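# Reseat two misplaced cartridges flat in the tray

## Task

In a tray that already holds some cartridges, two are out of place: one sits with one end raised on the rim of its pocket, and the other rests on top of neighbouring cartridges. Get each of them lying flat inside a pocket of that same tray with its label facing up, then open the grippers so neither is held at the end.

## Robot and tools

Robot: two arms, left_arm and right_arm, each with a two-finger gripper. Base poses in the scene frame: left_arm at (-0.014, +0.374, 0) m, quat_wxyz (+0.999, 0, 0, -0.053); right_arm at (-0.016, -0.228, 0) m, quat_wxyz (+0.995, 0, 0, +0.095). The names are just labels and do not tell you which side of a picture an arm appears on.

Frame: every pose uses one scene frame. Its origin is on the table top midway between the arms. +x points out over the table, +z points up, and left_arm sits toward +y. On a gripper, the fingers extend along its local +z and close along its local y. end_effector_position is the point between the finger pads, roughly 1 cm short of the tips. Reported hand positions can be a little wrong, more so when the arm reaches far, and motions often stop a centimetre or more low.

Row layout: a single flat list of 16 numbers that covers both arms. First left_arm: x, y, z (metres), qw, qx, qy, qz (unit quaternion with w first), opening. Then the same eight for right_arm. These are absolute target poses in the scene frame, not offsets. Opening runs from -1 (closed) to +1 (fully open, 0.094 m). You may append 12 more numbers, each 0 to 1, as per-joint stiffness scales: six for left_arm, then six for right_arm, in Joint positions order. They stay in effect until you send new ones. An arm you want to keep still should get its last reported pose and its intended opening in every call. To keep an orientation fixed, repeat the same quaternion each time rather than copying the drifted one from a result.

Tools:
- execute_actions(actions): a list of up to 15 actions. Each action is a table of 1 to 15 rows, one row per 1/30 s step. If a table has fewer than 15 rows, its last row is held for the remaining steps. An empty list only reports the state and returns images. On each step the command is clipped to within 70 mm and 16 degrees of the measured pose, so distant targets take several actions. A target more than 0.6 m from the gripper's pose at the start, along any of that gripper's axes, gets the action refused for both arms. If the first action fails this check, or any action is malformed, the whole call is rejected.
- move(target, speed, blocking): takes one 16-number row and runs straight-line paths that finish together, lasting 0.5 to 10 s. speed is the top path speed in m/s, from 0.002 to 0.5 with default 0.25; the turning limit is twice that value in rad/s. The path does not avoid obstacles or the other arm. Opening is applied at the start. With blocking=false you get a reply after 0.5 s, and further moves or actions are refused until a result shows the move has ended (use wait or stop). The result adds a move: line with the ending, such as done, off_target, moving, held or fault, plus any limits that acted (paced means the target was clipped; held means a check blocked some steps), and each gripper's distance to its target.
- wait(seconds): 0 to 10 s. The arms keep their last commands, and a running move carries on.
- stop(): brakes a running move. The fingers keep moving.
- zoom_image(camera, region): region is [x0, y0, x1, y1] in pixels, at most 504x504. Cameras are cam_head_left and cam_head_right (504x504), and cam_left_wrist and cam_right_wrist (616x616).
- read_manual(section): licence texts only.
- finished_scene(scene): ends the scene with the given number once the last command has been held. This cannot be undone.

Results: a state line for each arm with pose and grip_measured (the finger opening on the command scale, with an arm-specific bias of about 1 mm), Hand target lines showing the clipped goal currently being driven to, "pose unreachable" lines when the clearance check changed a command, and FAULT or MOTOR HOT lines.

Gripping: to hold a cartridge, command an opening about 0.03 below grip_measured for a firm grip, or less below it for a lighter one. Pad force tops out around 50-62 N. Orientation gives way to position when both cannot be reached. Joint limits (rad): waist -2.618..3.054, shoulder 0..3.142, elbow 0..3.142, wrist pitch -1.571..1.571, wrist yaw -1.571..1.571, wrist roll -2.094..2.094.

Cautions: nothing may leave the table, or the task fails. Do not let the arms collide or push against each other. Make contact slowly and aim only a little past the surface, because fast moves or deep targets hit hard. Occasional disturbances may tug on a held cartridge or nudge loose items. Holding a load warms the motors: warnings start at 75 °C, a 10 s stop happens at 90 °C, and at 100 °C the arm goes limp. Time keeps running while you compose replies. Check label-up and flat seating in the images, open both grippers, back away, and then call finished_scene.

Each tool is called after ">>>" as name(argument=value, ...), one argument or row to a line, values as JSON.

## Session

>>> execute_actions(
  actions=[],
)

Scene clock: 0.00 s.
left_arm: end_effector_position=(+0.2088, +0.0806, +0.3345) grip_measured=+1.000 end_effector_quat_wxyz=(+0.305, +0.669, +0.548, -0.399) | right_arm: end_effector_position=(+0.3729, -0.0496, +0.3625) grip_measured=+1.000 end_effector_quat_wxyz=(-0.563, +0.770, -0.286, -0.096)
Joint positions: left_arm=[-0.404  1.626  1.81  -1.306  0.99   1.015  0.094] | right_arm=[-0.155  1.868  2.096 -1.262 -1.153 -2.04   0.094]
Joint velocities: left_arm=[-0.012 -0.007 -0.012 -0.007 -0.022  0.037  0.   ] | right_arm=[ 0.012 -0.007  0.002 -0.11  -0.051  0.051  0.   ]
Motor temperatures (°C, as the motors report them): left_arm=[23 24 22 21 22 25] | right_arm=[22 25 23 22 24 23]
Hand target (left_arm): +0.205, +0.081, +0.343; +0.314, +0.669, +0.539, -0.404
Hand target (right_arm): +0.368, -0.049, +0.372; -0.570, +0.767, -0.280, -0.096
Joint stiffness scale: left_arm=[1. 1. 1. 1. 1. 1.] | right_arm=[1. 1. 1. 1. 1. 1.]

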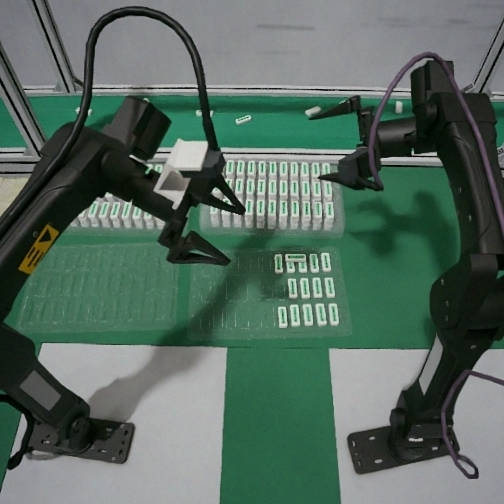

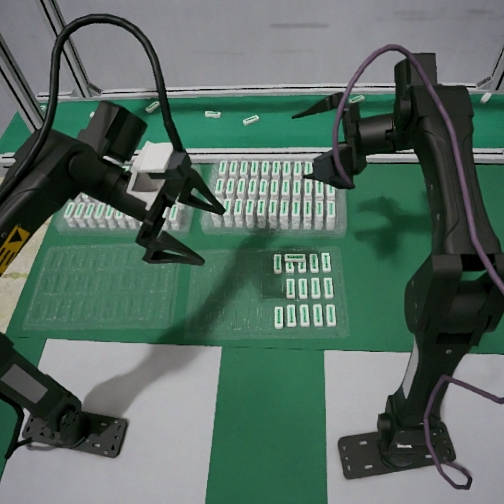

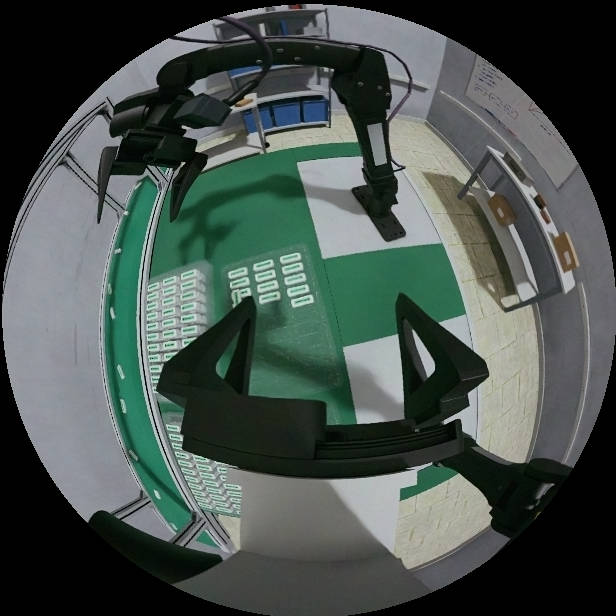

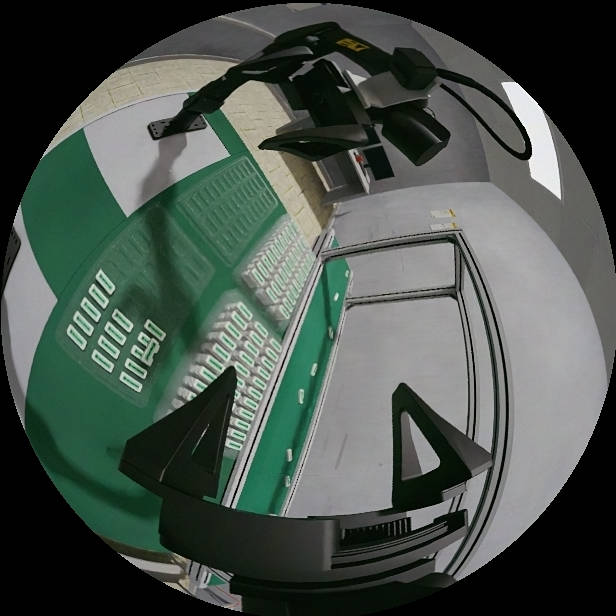

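>>> zoom_image(
  camera="cam_head_left",
  region=[180, 236, 360, 346],
)

Region (180, 236, 360, 346) of cam_head_left's 504x504 image, scaled by 2.800, with more detail than that image has.

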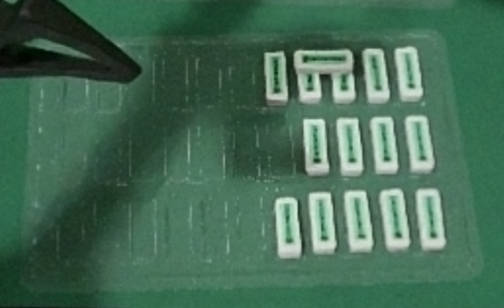

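>>> move(
  target=[0.15,0.3,0.3,0,1,0,0,1, 0.33,-0.06,0.15,0,0.707,0.707,0,0.2],
)

Scene clock: 17.03 s.
left_arm: end_effector_position=(+0.1580, +0.2961, +0.3027) grip_measured=+1.000 end_effector_quat_wxyz=(+0.092, +0.939, +0.181, +0.277) | right_arm: end_effector_position=(+0.3286, -0.0553, +0.1449) grip_measured=+0.202 end_effector_quat_wxyz=(-0.655, +0.662, +0.247, +0.268)
Joint positions: left_arm=[-0.635  1.003  1.507 -1.569 -0.325  2.104  0.094] | right_arm=[-0.211  2.082  0.773  1.547 -1.559 -2.078  0.056]
Joint velocities: left_arm=[ 0.002  0.002 -0.017 -0.037 -0.051  0.037  0.   ] | right_arm=[ 0.027  0.017  0.012  0.051 -0.051 -0.081  0.   ]
Motor temperatures (°C, as the motors report them): left_arm=[23 25 23 22 22 25] | right_arm=[22 27 24 23 24 23]
Hand target (left_arm): +0.152, +0.301, +0.302; +0.093, +0.939, +0.177, +0.280
Hand target (right_arm): +0.336, -0.060, +0.150; +0.649, -0.658, -0.257, -0.284
Off the commanded pose (left_arm): 0.009 m, 40 deg; orientation clipped at the last step of the last action.
Off the commanded pose (right_arm): 0.007 m, 100 deg; orientation clipped at the last step of the last action.
Joint stiffness scale: left_arm=[1. 1. 1. 1. 1. 1.] | right_arm=[1. 1. 1. 1. 1. 1.]
joint sent to its limit (left arm) — the command would take joint 4 (wrist pitch) past its lower limit and joint 6 (wrist roll) past its upper limit, so those joints were sent only as far as their limits.
joint sent to its limit (right arm) — the command would take joint 4 (wrist pitch) past its upper limit, joint 5 (wrist yaw) past its lower limit and joint 6 (wrist roll) past its lower limit, so those joints were sent only as far as their limits.
move: off_target (left_arm, right_arm); limits=paced

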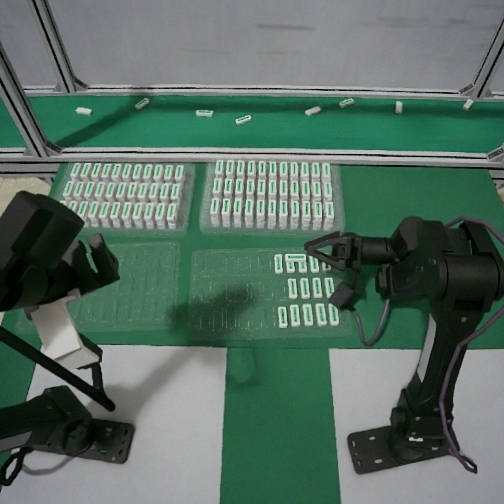

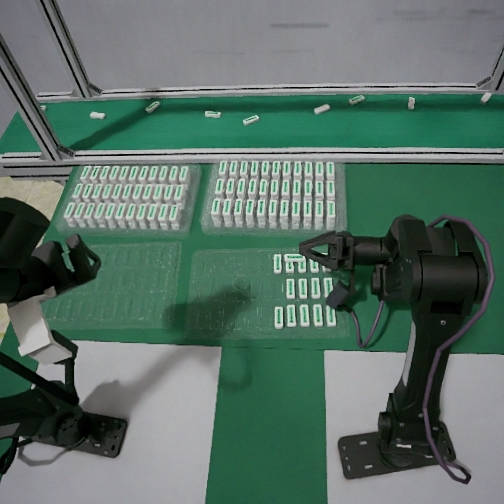

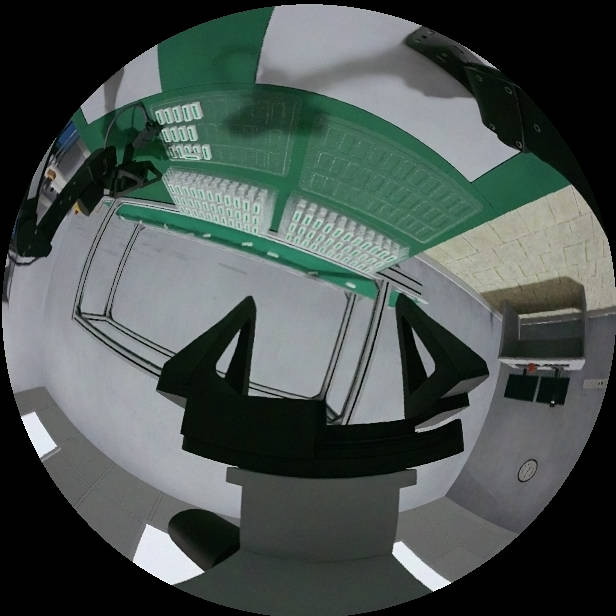

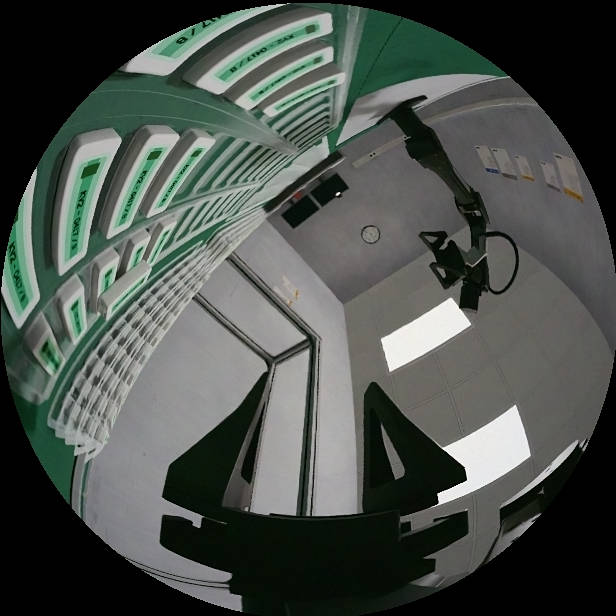

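>>> move(
  target=[0.15,0.3,0.3,0,0,1,0,1, 0.3,-0.1,0.3,0,0,1,0,0.2],
)

>>> move(
  target=[0.15,0.3,0.3,0,0,1,0,1, 0.33,-0.05,0.15,0,0.707,0.707,0,0.2],
)

Scene clock: 30.17 s.
left_arm: end_effector_position=(+0.1522, +0.2987, +0.2936) grip_measured=+1.000 end_effector_quat_wxyz=(+0.225, +0.016, +0.969, -0.100) | right_arm: end_effector_position=(+0.2977, -0.0958, +0.2854) grip_measured=+0.202 end_effector_quat_wxyz=(-0.548, +0.611, +0.353, +0.450)
Joint positions: left_arm=[-0.328  1.003  1.507 -1.577  0.    -0.4    0.094] | right_arm=[-0.348  1.597  0.751  1.55  -1.562 -2.078  0.056]
Joint velocities: left_arm=[ 0.017  0.012  0.007 -0.007  0.037 -0.095  0.   ] | right_arm=[-0.007  0.007 -0.002 -0.081  0.007 -0.051 -0.001]
Motor temperatures (°C, as the motors report them): left_arm=[23 25 23 22 22 25] | right_arm=[22 27 25 23 24 23]
Hand target (left_arm): +0.150, +0.300, +0.299; +0.233, +0.008, +0.966, -0.106
Hand target (right_arm): +0.298, -0.100, +0.302; -0.529, +0.600, +0.370, +0.472
Off the commanded pose (left_arm): 0.007 m, 29 deg; orientation clipped at the last step of the last action.
Off the commanded pose (right_arm): 0.015 m, 139 deg; orientation clipped at the last step of the last action.
Joint stiffness scale: left_arm=[1. 1. 1. 1. 1. 1.] | right_arm=[1. 1. 1. 1. 1. 1.]
joint sent to its limit (left arm) — the command would take joint 4 (wrist pitch) past its lower limit, so that joint was sent only as far as its limit.
joint sent to its limit (right arm) — the command would take joint 4 (wrist pitch) past its upper limit, joint 5 (wrist yaw) past its lower limit and joint 6 (wrist roll) past its lower limit, so those joints were sent only as far as their limits.
move: off_target (left_arm, right_arm); limits=paced

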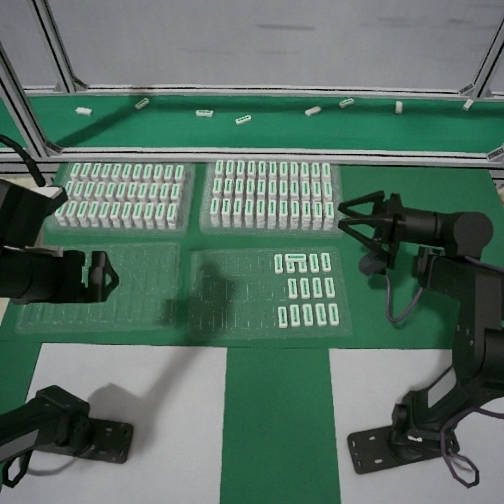

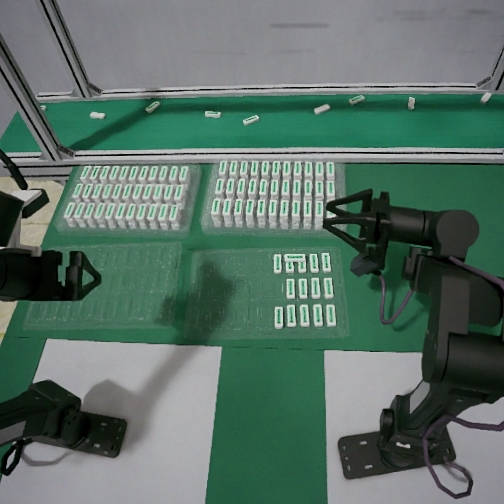

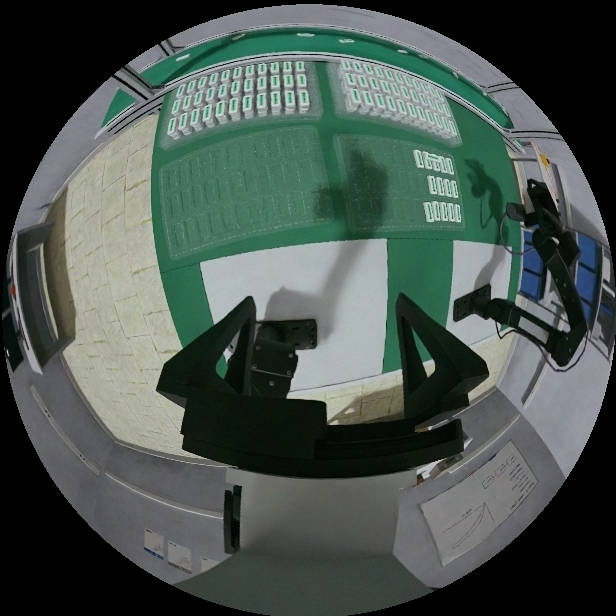

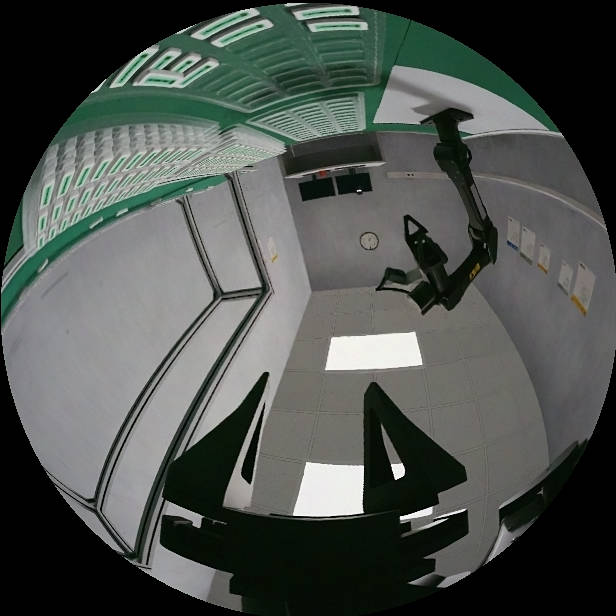

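Scene clock: 33.80 s.
left_arm: end_effector_position=(+0.1522, +0.2987, +0.2936) grip_measured=+1.000 end_effector_quat_wxyz=(+0.224, +0.009, +0.969, -0.101) | right_arm: end_effector_position=(+0.3284, -0.0536, +0.1436) grip_measured=+0.202 end_effector_quat_wxyz=(-0.656, +0.661, +0.250, +0.266)
Joint positions: left_arm=[-0.328  1.003  1.507 -1.577  0.    -0.413  0.094] | right_arm=[-0.206  2.09   0.779  1.551 -1.562 -2.078  0.056]
Joint velocities: left_arm=[-0.007 -0.012  0.002 -0.037 -0.051 -0.051  0.   ] | right_arm=[-0.012 -0.007  0.007  0.051 -0.051 -0.022 -0.   ]
Motor temperatures (°C, as the motors report them): left_arm=[23 25 23 22 22 25] | right_arm=[22 27 24 23 24 23]
Hand target (left_arm): +0.150, +0.300, +0.299; +0.233, +0.005, +0.966, -0.107
Hand target (right_arm): +0.331, -0.049, +0.149; +0.653, -0.654, -0.266, -0.273
Off the commanded pose (left_arm): 0.007 m, 29 deg; orientation clipped at the last step of the last action.
Off the commanded pose (right_arm): 0.008 m, 100 deg; orientation clipped at the last step of the last action.
Joint stiffness scale: left_arm=[1. 1. 1. 1. 1. 1.] | right_arm=[1. 1. 1. 1. 1. 1.]
joint sent to its limit (left arm) — the command would take joint 4 (wrist pitch) past its lower limit, so that joint was sent only as far as its limit.
joint sent to its limit (right arm) — the command would take joint 4 (wrist pitch) past its upper limit, joint 5 (wrist yaw) past its lower limit and joint 6 (wrist roll) past its lower limit, so those joints were sent only as far as their limits.
move: off_target (left_arm, right_arm); limits=paced

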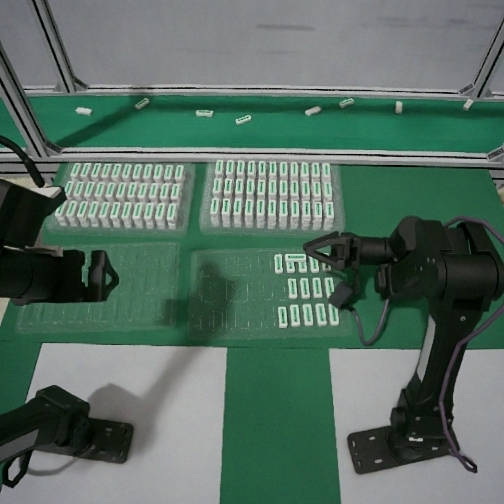

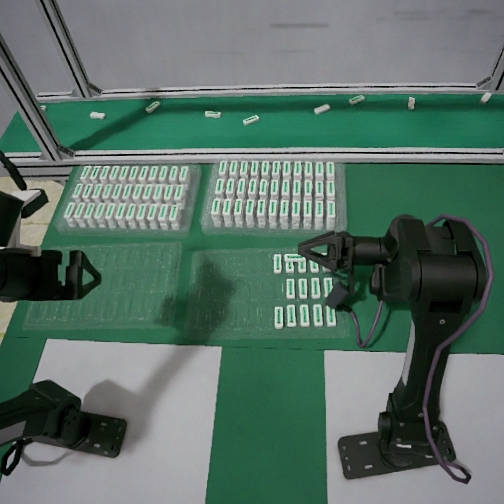

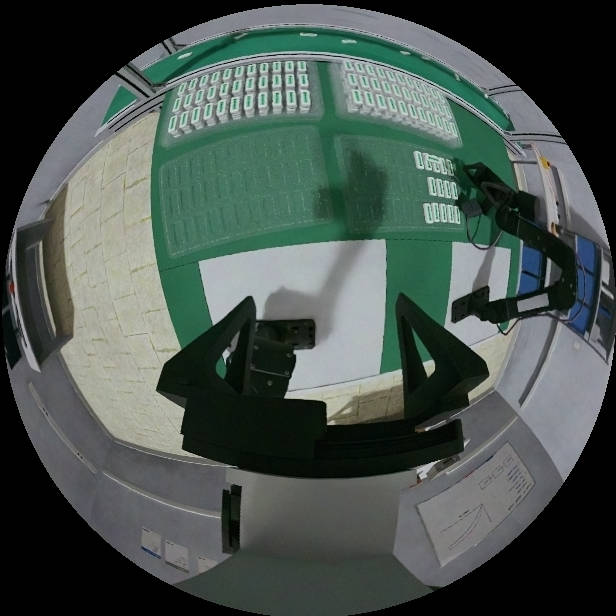

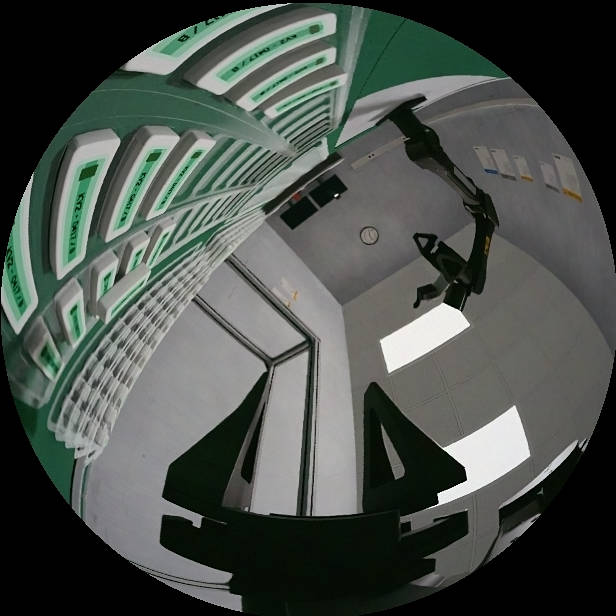

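>>> move(
  target=[0.15,0.3,0.3,0,0,1,0,1, 0.35,-0.2,0.3,0.707,0,0.707,0,0.2],
)

>>> move(
  target=[0.15,0.3,0.3,0,0,1,0,1, 0.33,-0.05,0.15,0,0.707,0.707,0,0.2],
)

Scene clock: 44.80 s.
left_arm: end_effector_position=(+0.1522, +0.2987, +0.2936) grip_measured=+1.000 end_effector_quat_wxyz=(+0.224, +0.009, +0.969, -0.101) | right_arm: end_effector_position=(+0.3486, -0.2040, +0.2801) grip_measured=+0.202 end_effector_quat_wxyz=(+0.697, +0.003, +0.717, -0.000)
Joint positions: left_arm=[-0.328  1.003  1.507 -1.577  0.    -0.414  0.094] | right_arm=[-0.066  0.967  0.533  0.404  0.129  0.007  0.056]
Joint velocities: left_arm=[-0.002 -0.012  0.012 -0.037  0.007  0.007  0.   ] | right_arm=[-0.022  0.022  0.002 -0.081  0.037 -0.007  0.   ]
Motor temperatures (°C, as the motors report them): left_arm=[23 24 24 23 22 25] | right_arm=[22 27 25 23 24 23]
Hand target (left_arm): +0.150, +0.300, +0.299; +0.233, +0.004, +0.966, -0.107
Hand target (right_arm): +0.346, -0.201, +0.302; +0.713, +0.005, +0.701, +0.006
Off the commanded pose (left_arm): 0.007 m, 29 deg; orientation clipped at the last step of the last action.
Off the commanded pose (right_arm): 0.020 m, 2 deg.
Joint stiffness scale: left_arm=[1. 1. 1. 1. 1. 1.] | right_arm=[1. 1. 1. 1. 1. 1.]
joint sent to its limit (left arm) — the command would take joint 4 (wrist pitch) past its lower limit, so that joint was sent only as far as its limit.
move: off_target (left_arm, right_arm); limits=paced

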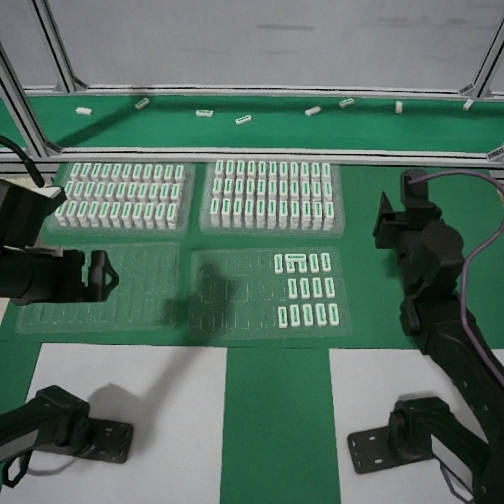

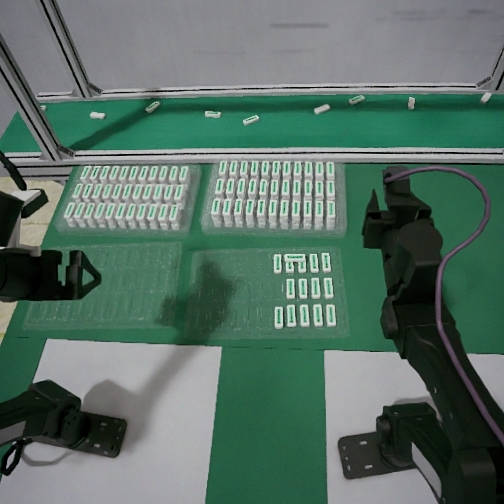

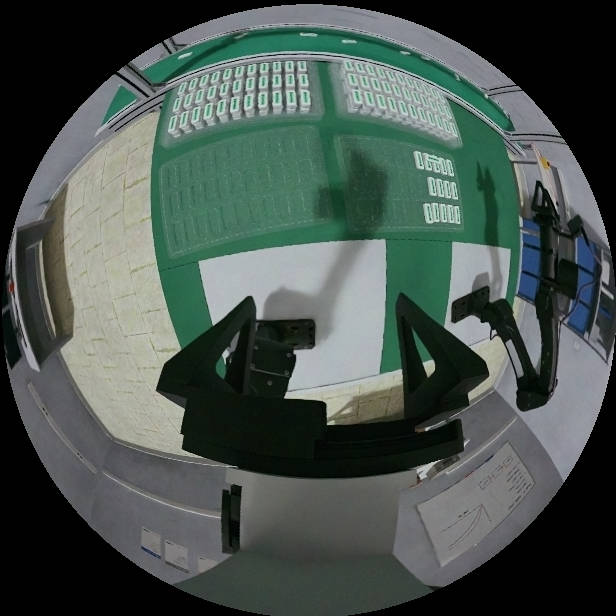

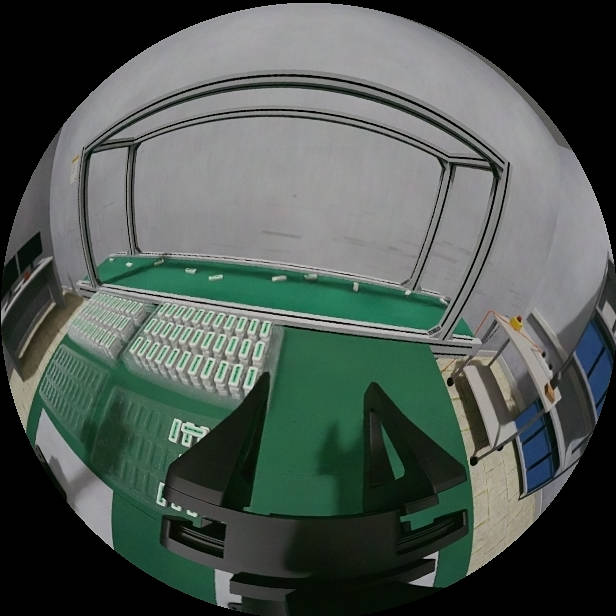

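Scene clock: 49.50 s.
left_arm: end_effector_position=(+0.1522, +0.2987, +0.2936) grip_measured=+1.000 end_effector_quat_wxyz=(+0.224, +0.009, +0.969, -0.101) | right_arm: end_effector_position=(+0.3265, -0.0469, +0.1405) grip_measured=+0.202 end_effector_quat_wxyz=(+0.009, +0.703, +0.711, -0.012)
Joint positions: left_arm=[-0.328  1.003  1.507 -1.577  0.    -0.414  0.094] | right_arm=[ 0.303  2.052  1.956 -1.492  0.024  2.054  0.056]
Joint velocities: left_arm=[-0.012 -0.002 -0.002  0.007  0.051 -0.007  0.   ] | right_arm=[-0.002  0.007  0.002 -0.051 -0.022 -0.066  0.   ]
Motor temperatures (°C, as the motors report them): left_arm=[23 24 24 23 22 25] | right_arm=[22 27 25 23 24 23]
Hand target (left_arm): +0.150, +0.300, +0.299; +0.233, +0.004, +0.966, -0.107
Hand target (right_arm): +0.329, -0.050, +0.149; +0.009, +0.710, +0.704, -0.006
Off the commanded pose (left_arm): 0.007 m, 29 deg; orientation clipped at the last step of the last action.
Off the commanded pose (right_arm): 0.011 m, 2 deg.
Joint stiffness scale: left_arm=[1. 1. 1. 1. 1. 1.] | right_arm=[1. 1. 1. 1. 1. 1.]
joint sent to its limit (left arm) — the command would take joint 4 (wrist pitch) past its lower limit, so that joint was sent only as far as its limit.
move: off_target (left_arm, right_arm); limits=paced

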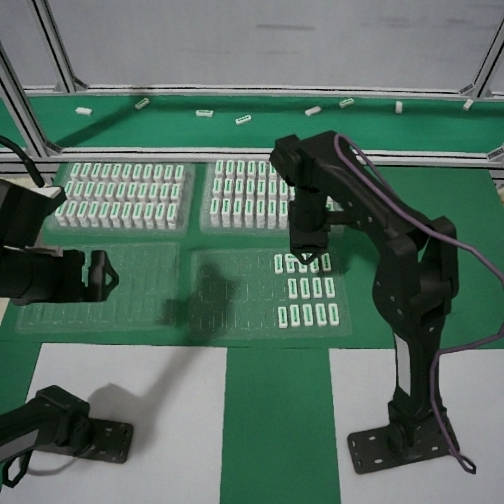

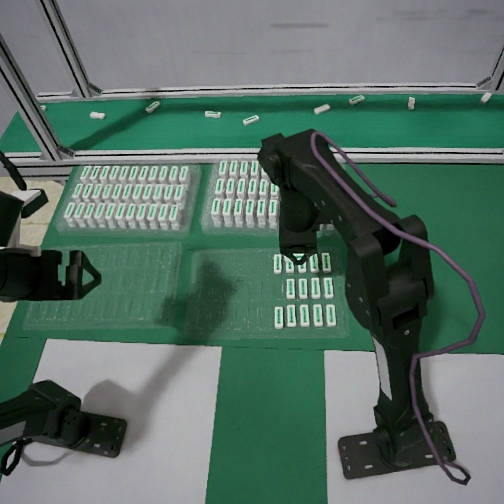

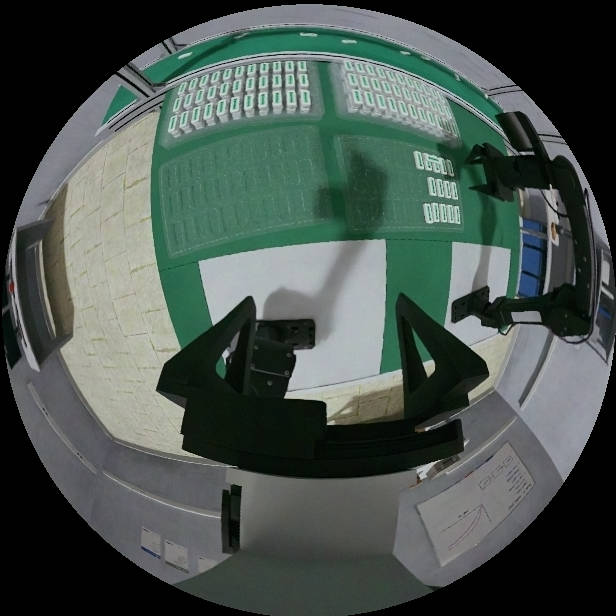

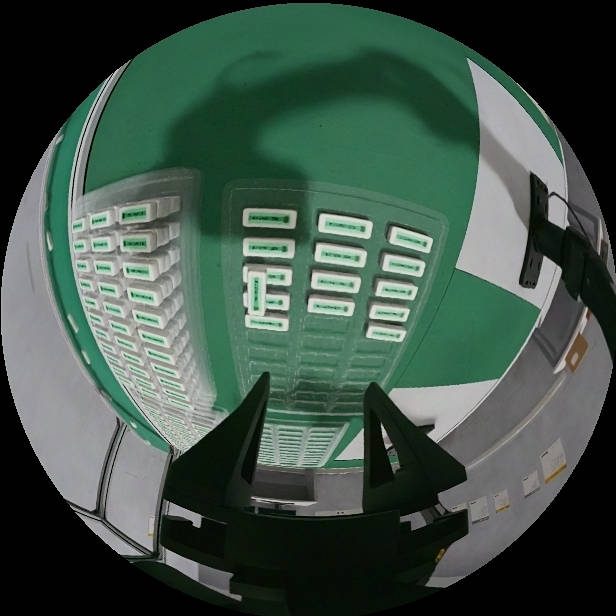

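>>> move(
  target=[0.15,0.3,0.3,0,0,1,0,1, 0.37,-0.05,0.08,0,0.707,0.707,0,0.2],
)

Scene clock: 56.03 s.
left_arm: end_effector_position=(+0.1522, +0.2987, +0.2936) grip_measured=+1.000 end_effector_quat_wxyz=(+0.224, +0.009, +0.969, -0.101) | right_arm: end_effector_position=(+0.3673, -0.0460, +0.0789) grip_measured=+0.202 end_effector_quat_wxyz=(-0.001, +0.705, +0.709, -0.007)
Joint positions: left_arm=[-0.328  1.003  1.507 -1.577  0.    -0.415  0.094] | right_arm=[ 0.25   2.201  1.943 -1.326  0.003  2.007  0.056]
Joint velocities: left_arm=[ 0.007  0.002 -0.012 -0.007  0.051  0.007  0.   ] | right_arm=[-0.002 -0.027 -0.007 -0.022 -0.037 -0.051 -0.   ]
Motor temperatures (°C, as the motors report them): left_arm=[23 24 24 23 22 25] | right_arm=[22 28 25 23 24 23]
Hand target (left_arm): +0.150, +0.300, +0.299; +0.233, +0.004, +0.966, -0.107
Hand target (right_arm): +0.371, -0.049, +0.080; -0.000, +0.707, +0.707, -0.001
Off the commanded pose (left_arm): 0.007 m, 29 deg; orientation clipped at the last step of the last action.
Off the commanded pose (right_arm): 0.005 m, 1 deg.
Joint stiffness scale: left_arm=[1. 1. 1. 1. 1. 1.] | right_arm=[1. 1. 1. 1. 1. 1.]
joint sent to its limit (left arm) — the command would take joint 4 (wrist pitch) past its lower limit, so that joint was sent only as far as its limit.
move: off_target (left_arm); limits=paced

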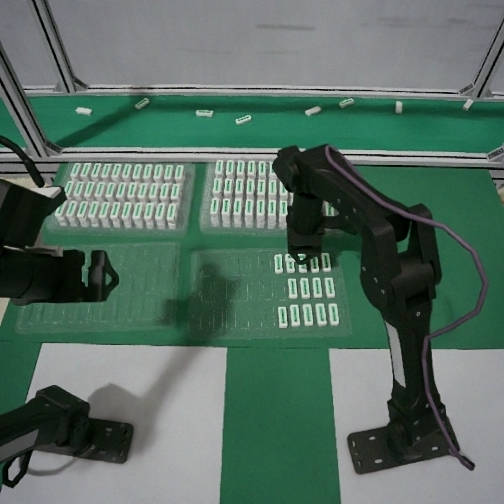

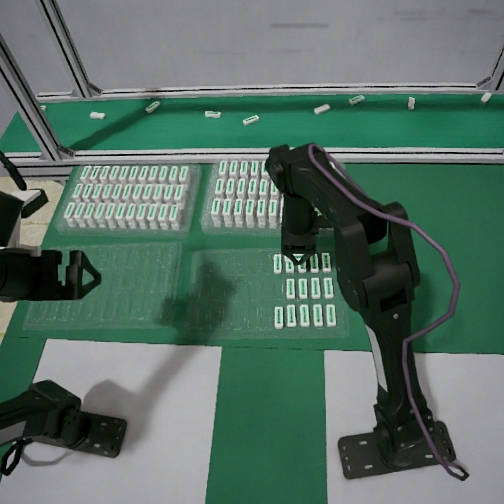

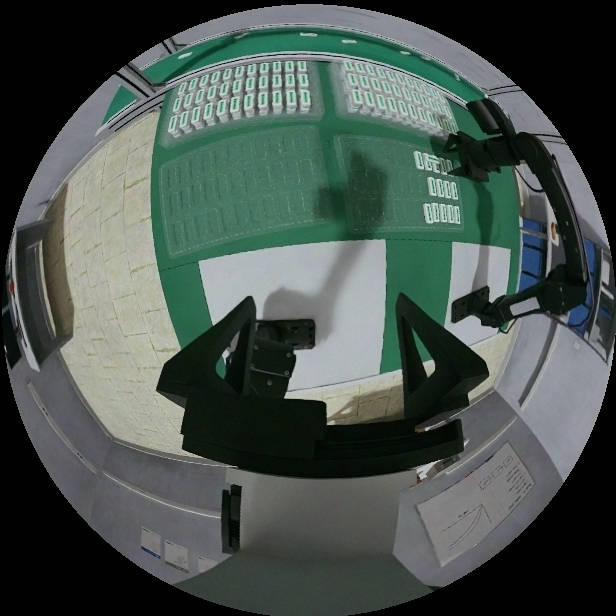

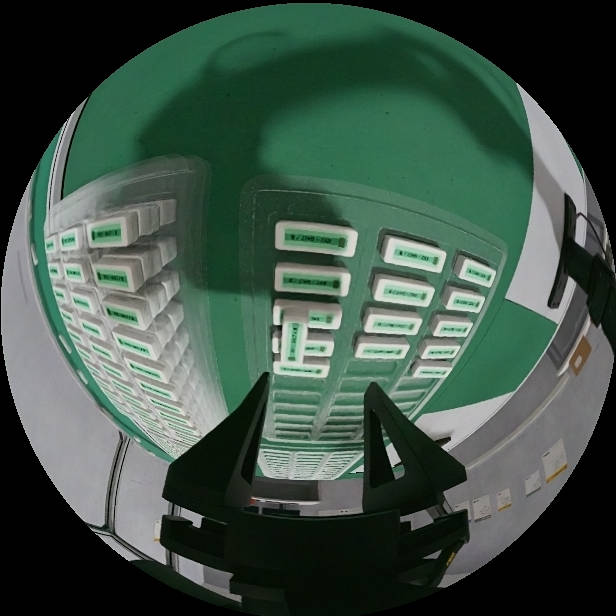

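>>> move(
  target=[0.15,0.3,0.3,0,0,1,0,1, 0.387,-0.055,0.05,0,0.707,0.707,0,-0.2],
  speed=0.1,
)

Scene clock: 64.03 s.
left_arm: end_effector_position=(+0.1522, +0.2987, +0.2936) grip_measured=+1.000 end_effector_quat_wxyz=(+0.224, +0.009, +0.969, -0.101) | right_arm: end_effector_position=(+0.3865, -0.0491, +0.0531) grip_measured=-0.198 end_effector_quat_wxyz=(+0.002, +0.704, +0.710, +0.001)
Joint positions: left_arm=[-0.328  1.003  1.507 -1.577  0.    -0.415  0.094] | right_arm=[ 0.225  2.263  1.943 -1.248  0.003  1.98   0.038]
Joint velocities: left_arm=[ 0.012  0.022 -0.007 -0.007 -0.095  0.022  0.   ] | right_arm=[ 0.002 -0.012 -0.007 -0.037 -0.007 -0.037  0.001]
Motor temperatures (°C, as the motors report them): left_arm=[23 24 24 23 22 25] | right_arm=[22 29 25 23 24 23]
Hand target (left_arm): +0.150, +0.300, +0.299; +0.233, +0.004, +0.966, -0.107
Hand target (right_arm): +0.387, -0.055, +0.050; +0.000, +0.707, +0.707, -0.000
Off the commanded pose (left_arm): 0.007 m, 29 deg; orientation clipped at the last step of the last action.
Off the commanded pose (right_arm): 0.007 m, 0 deg.
Joint stiffness scale: left_arm=[1. 1. 1. 1. 1. 1.] | right_arm=[1. 1. 1. 1. 1. 1.]
joint sent to its limit (left arm) — the command would take joint 4 (wrist pitch) past its lower limit, so that joint was sent only as far as its limit.
move: off_target (left_arm); limits=paced

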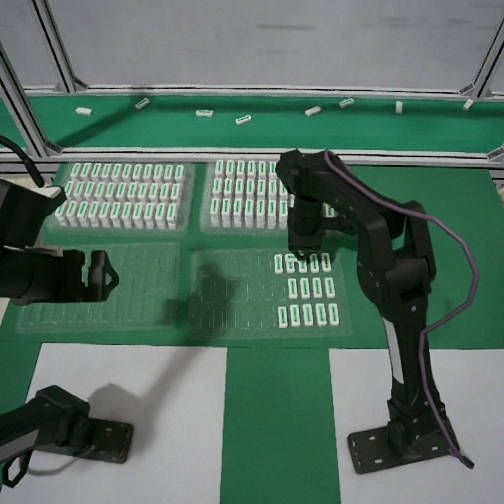

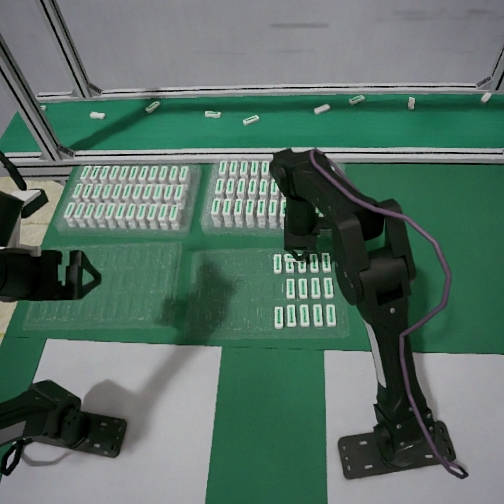

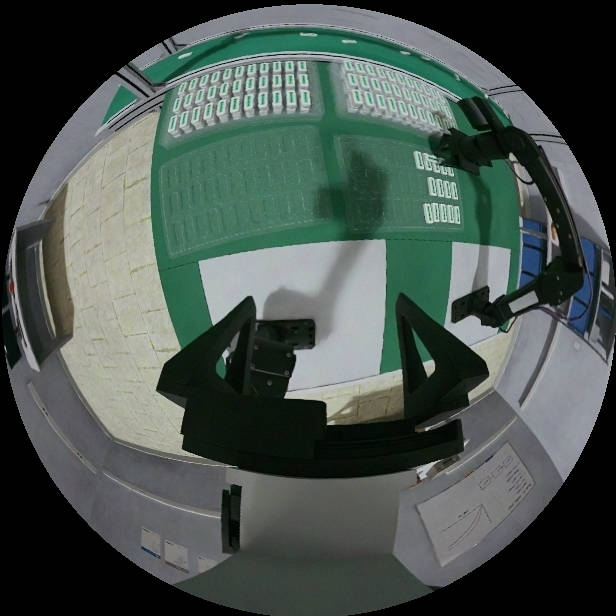

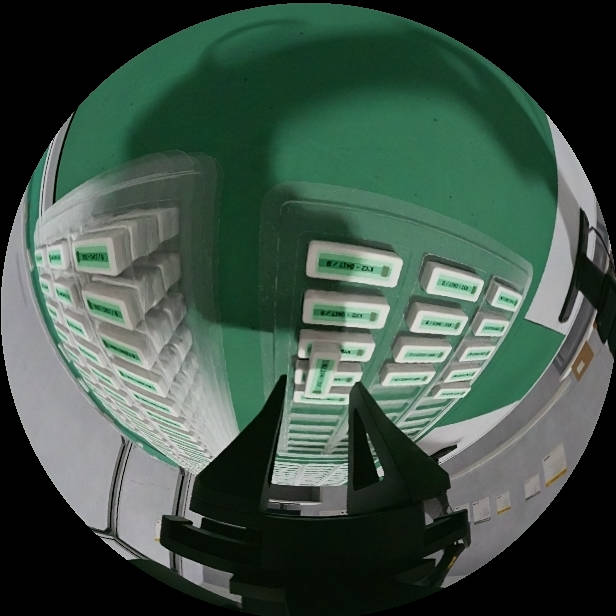

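>>> move(
  target=[0.15,0.3,0.3,0,0,1,0,1, 0.387,-0.058,0.03,0,0.707,0.707,0,-0.2],
  speed=0.05,
)

Scene clock: 72.43 s.
left_arm: end_effector_position=(+0.1522, +0.2987, +0.2936) grip_measured=+1.000 end_effector_quat_wxyz=(+0.224, +0.009, +0.969, -0.101) | right_arm: end_effector_position=(+0.3863, -0.0529, +0.0346) grip_measured=-0.198 end_effector_quat_wxyz=(+0.002, +0.705, +0.710, +0.002)
Joint positions: left_arm=[-0.328  1.003  1.507 -1.577  0.    -0.415  0.094] | right_arm=[ 0.217  2.263  1.869 -1.172  0.002  1.972  0.038]
Joint velocities: left_arm=[ 0.012  0.007 -0.022 -0.022 -0.007 -0.081  0.   ] | right_arm=[-0.002  0.002 -0.012 -0.007  0.007  0.037 -0.   ]
Motor temperatures (°C, as the motors report them): left_arm=[23 24 24 23 22 25] | right_arm=[22 30 25 23 24 23]
Hand target (left_arm): +0.150, +0.300, +0.299; +0.233, +0.004, +0.966, -0.107
Hand target (right_arm): +0.387, -0.058, +0.030; -0.000, +0.707, +0.707, -0.000
Off the commanded pose (left_arm): 0.007 m, 29 deg; orientation clipped at the last step of the last action.
Off the commanded pose (right_arm): 0.007 m, 0 deg.
Joint stiffness scale: left_arm=[1. 1. 1. 1. 1. 1.] | right_arm=[1. 1. 1. 1. 1. 1.]
joint sent to its limit (left arm) — the command would take joint 4 (wrist pitch) past its lower limit, so that joint was sent only as far as its limit.
move: off_target (left_arm); limits=paced

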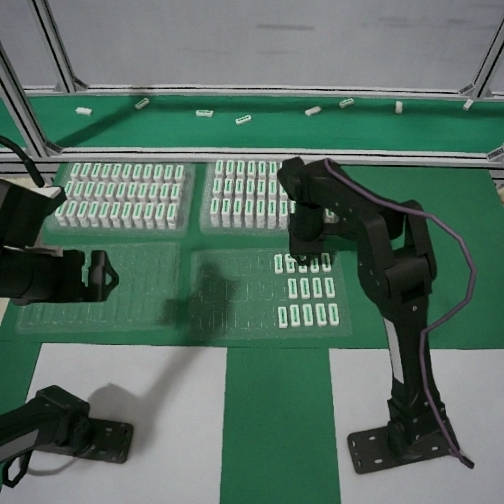

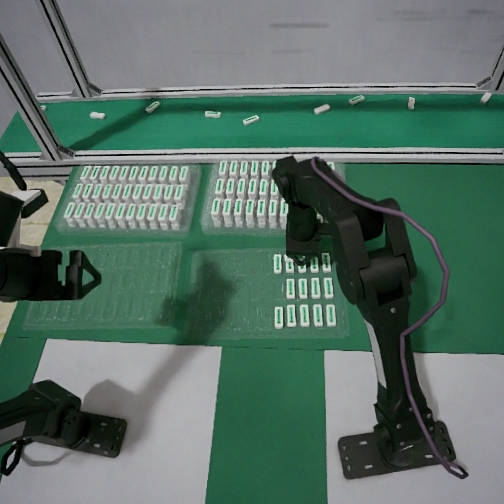

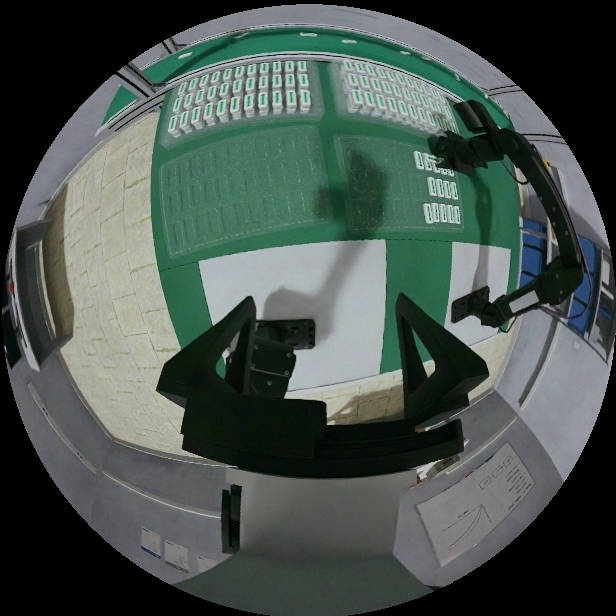

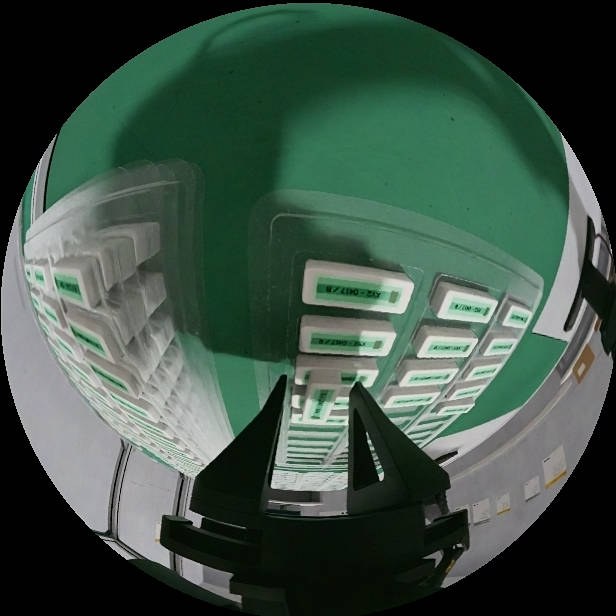

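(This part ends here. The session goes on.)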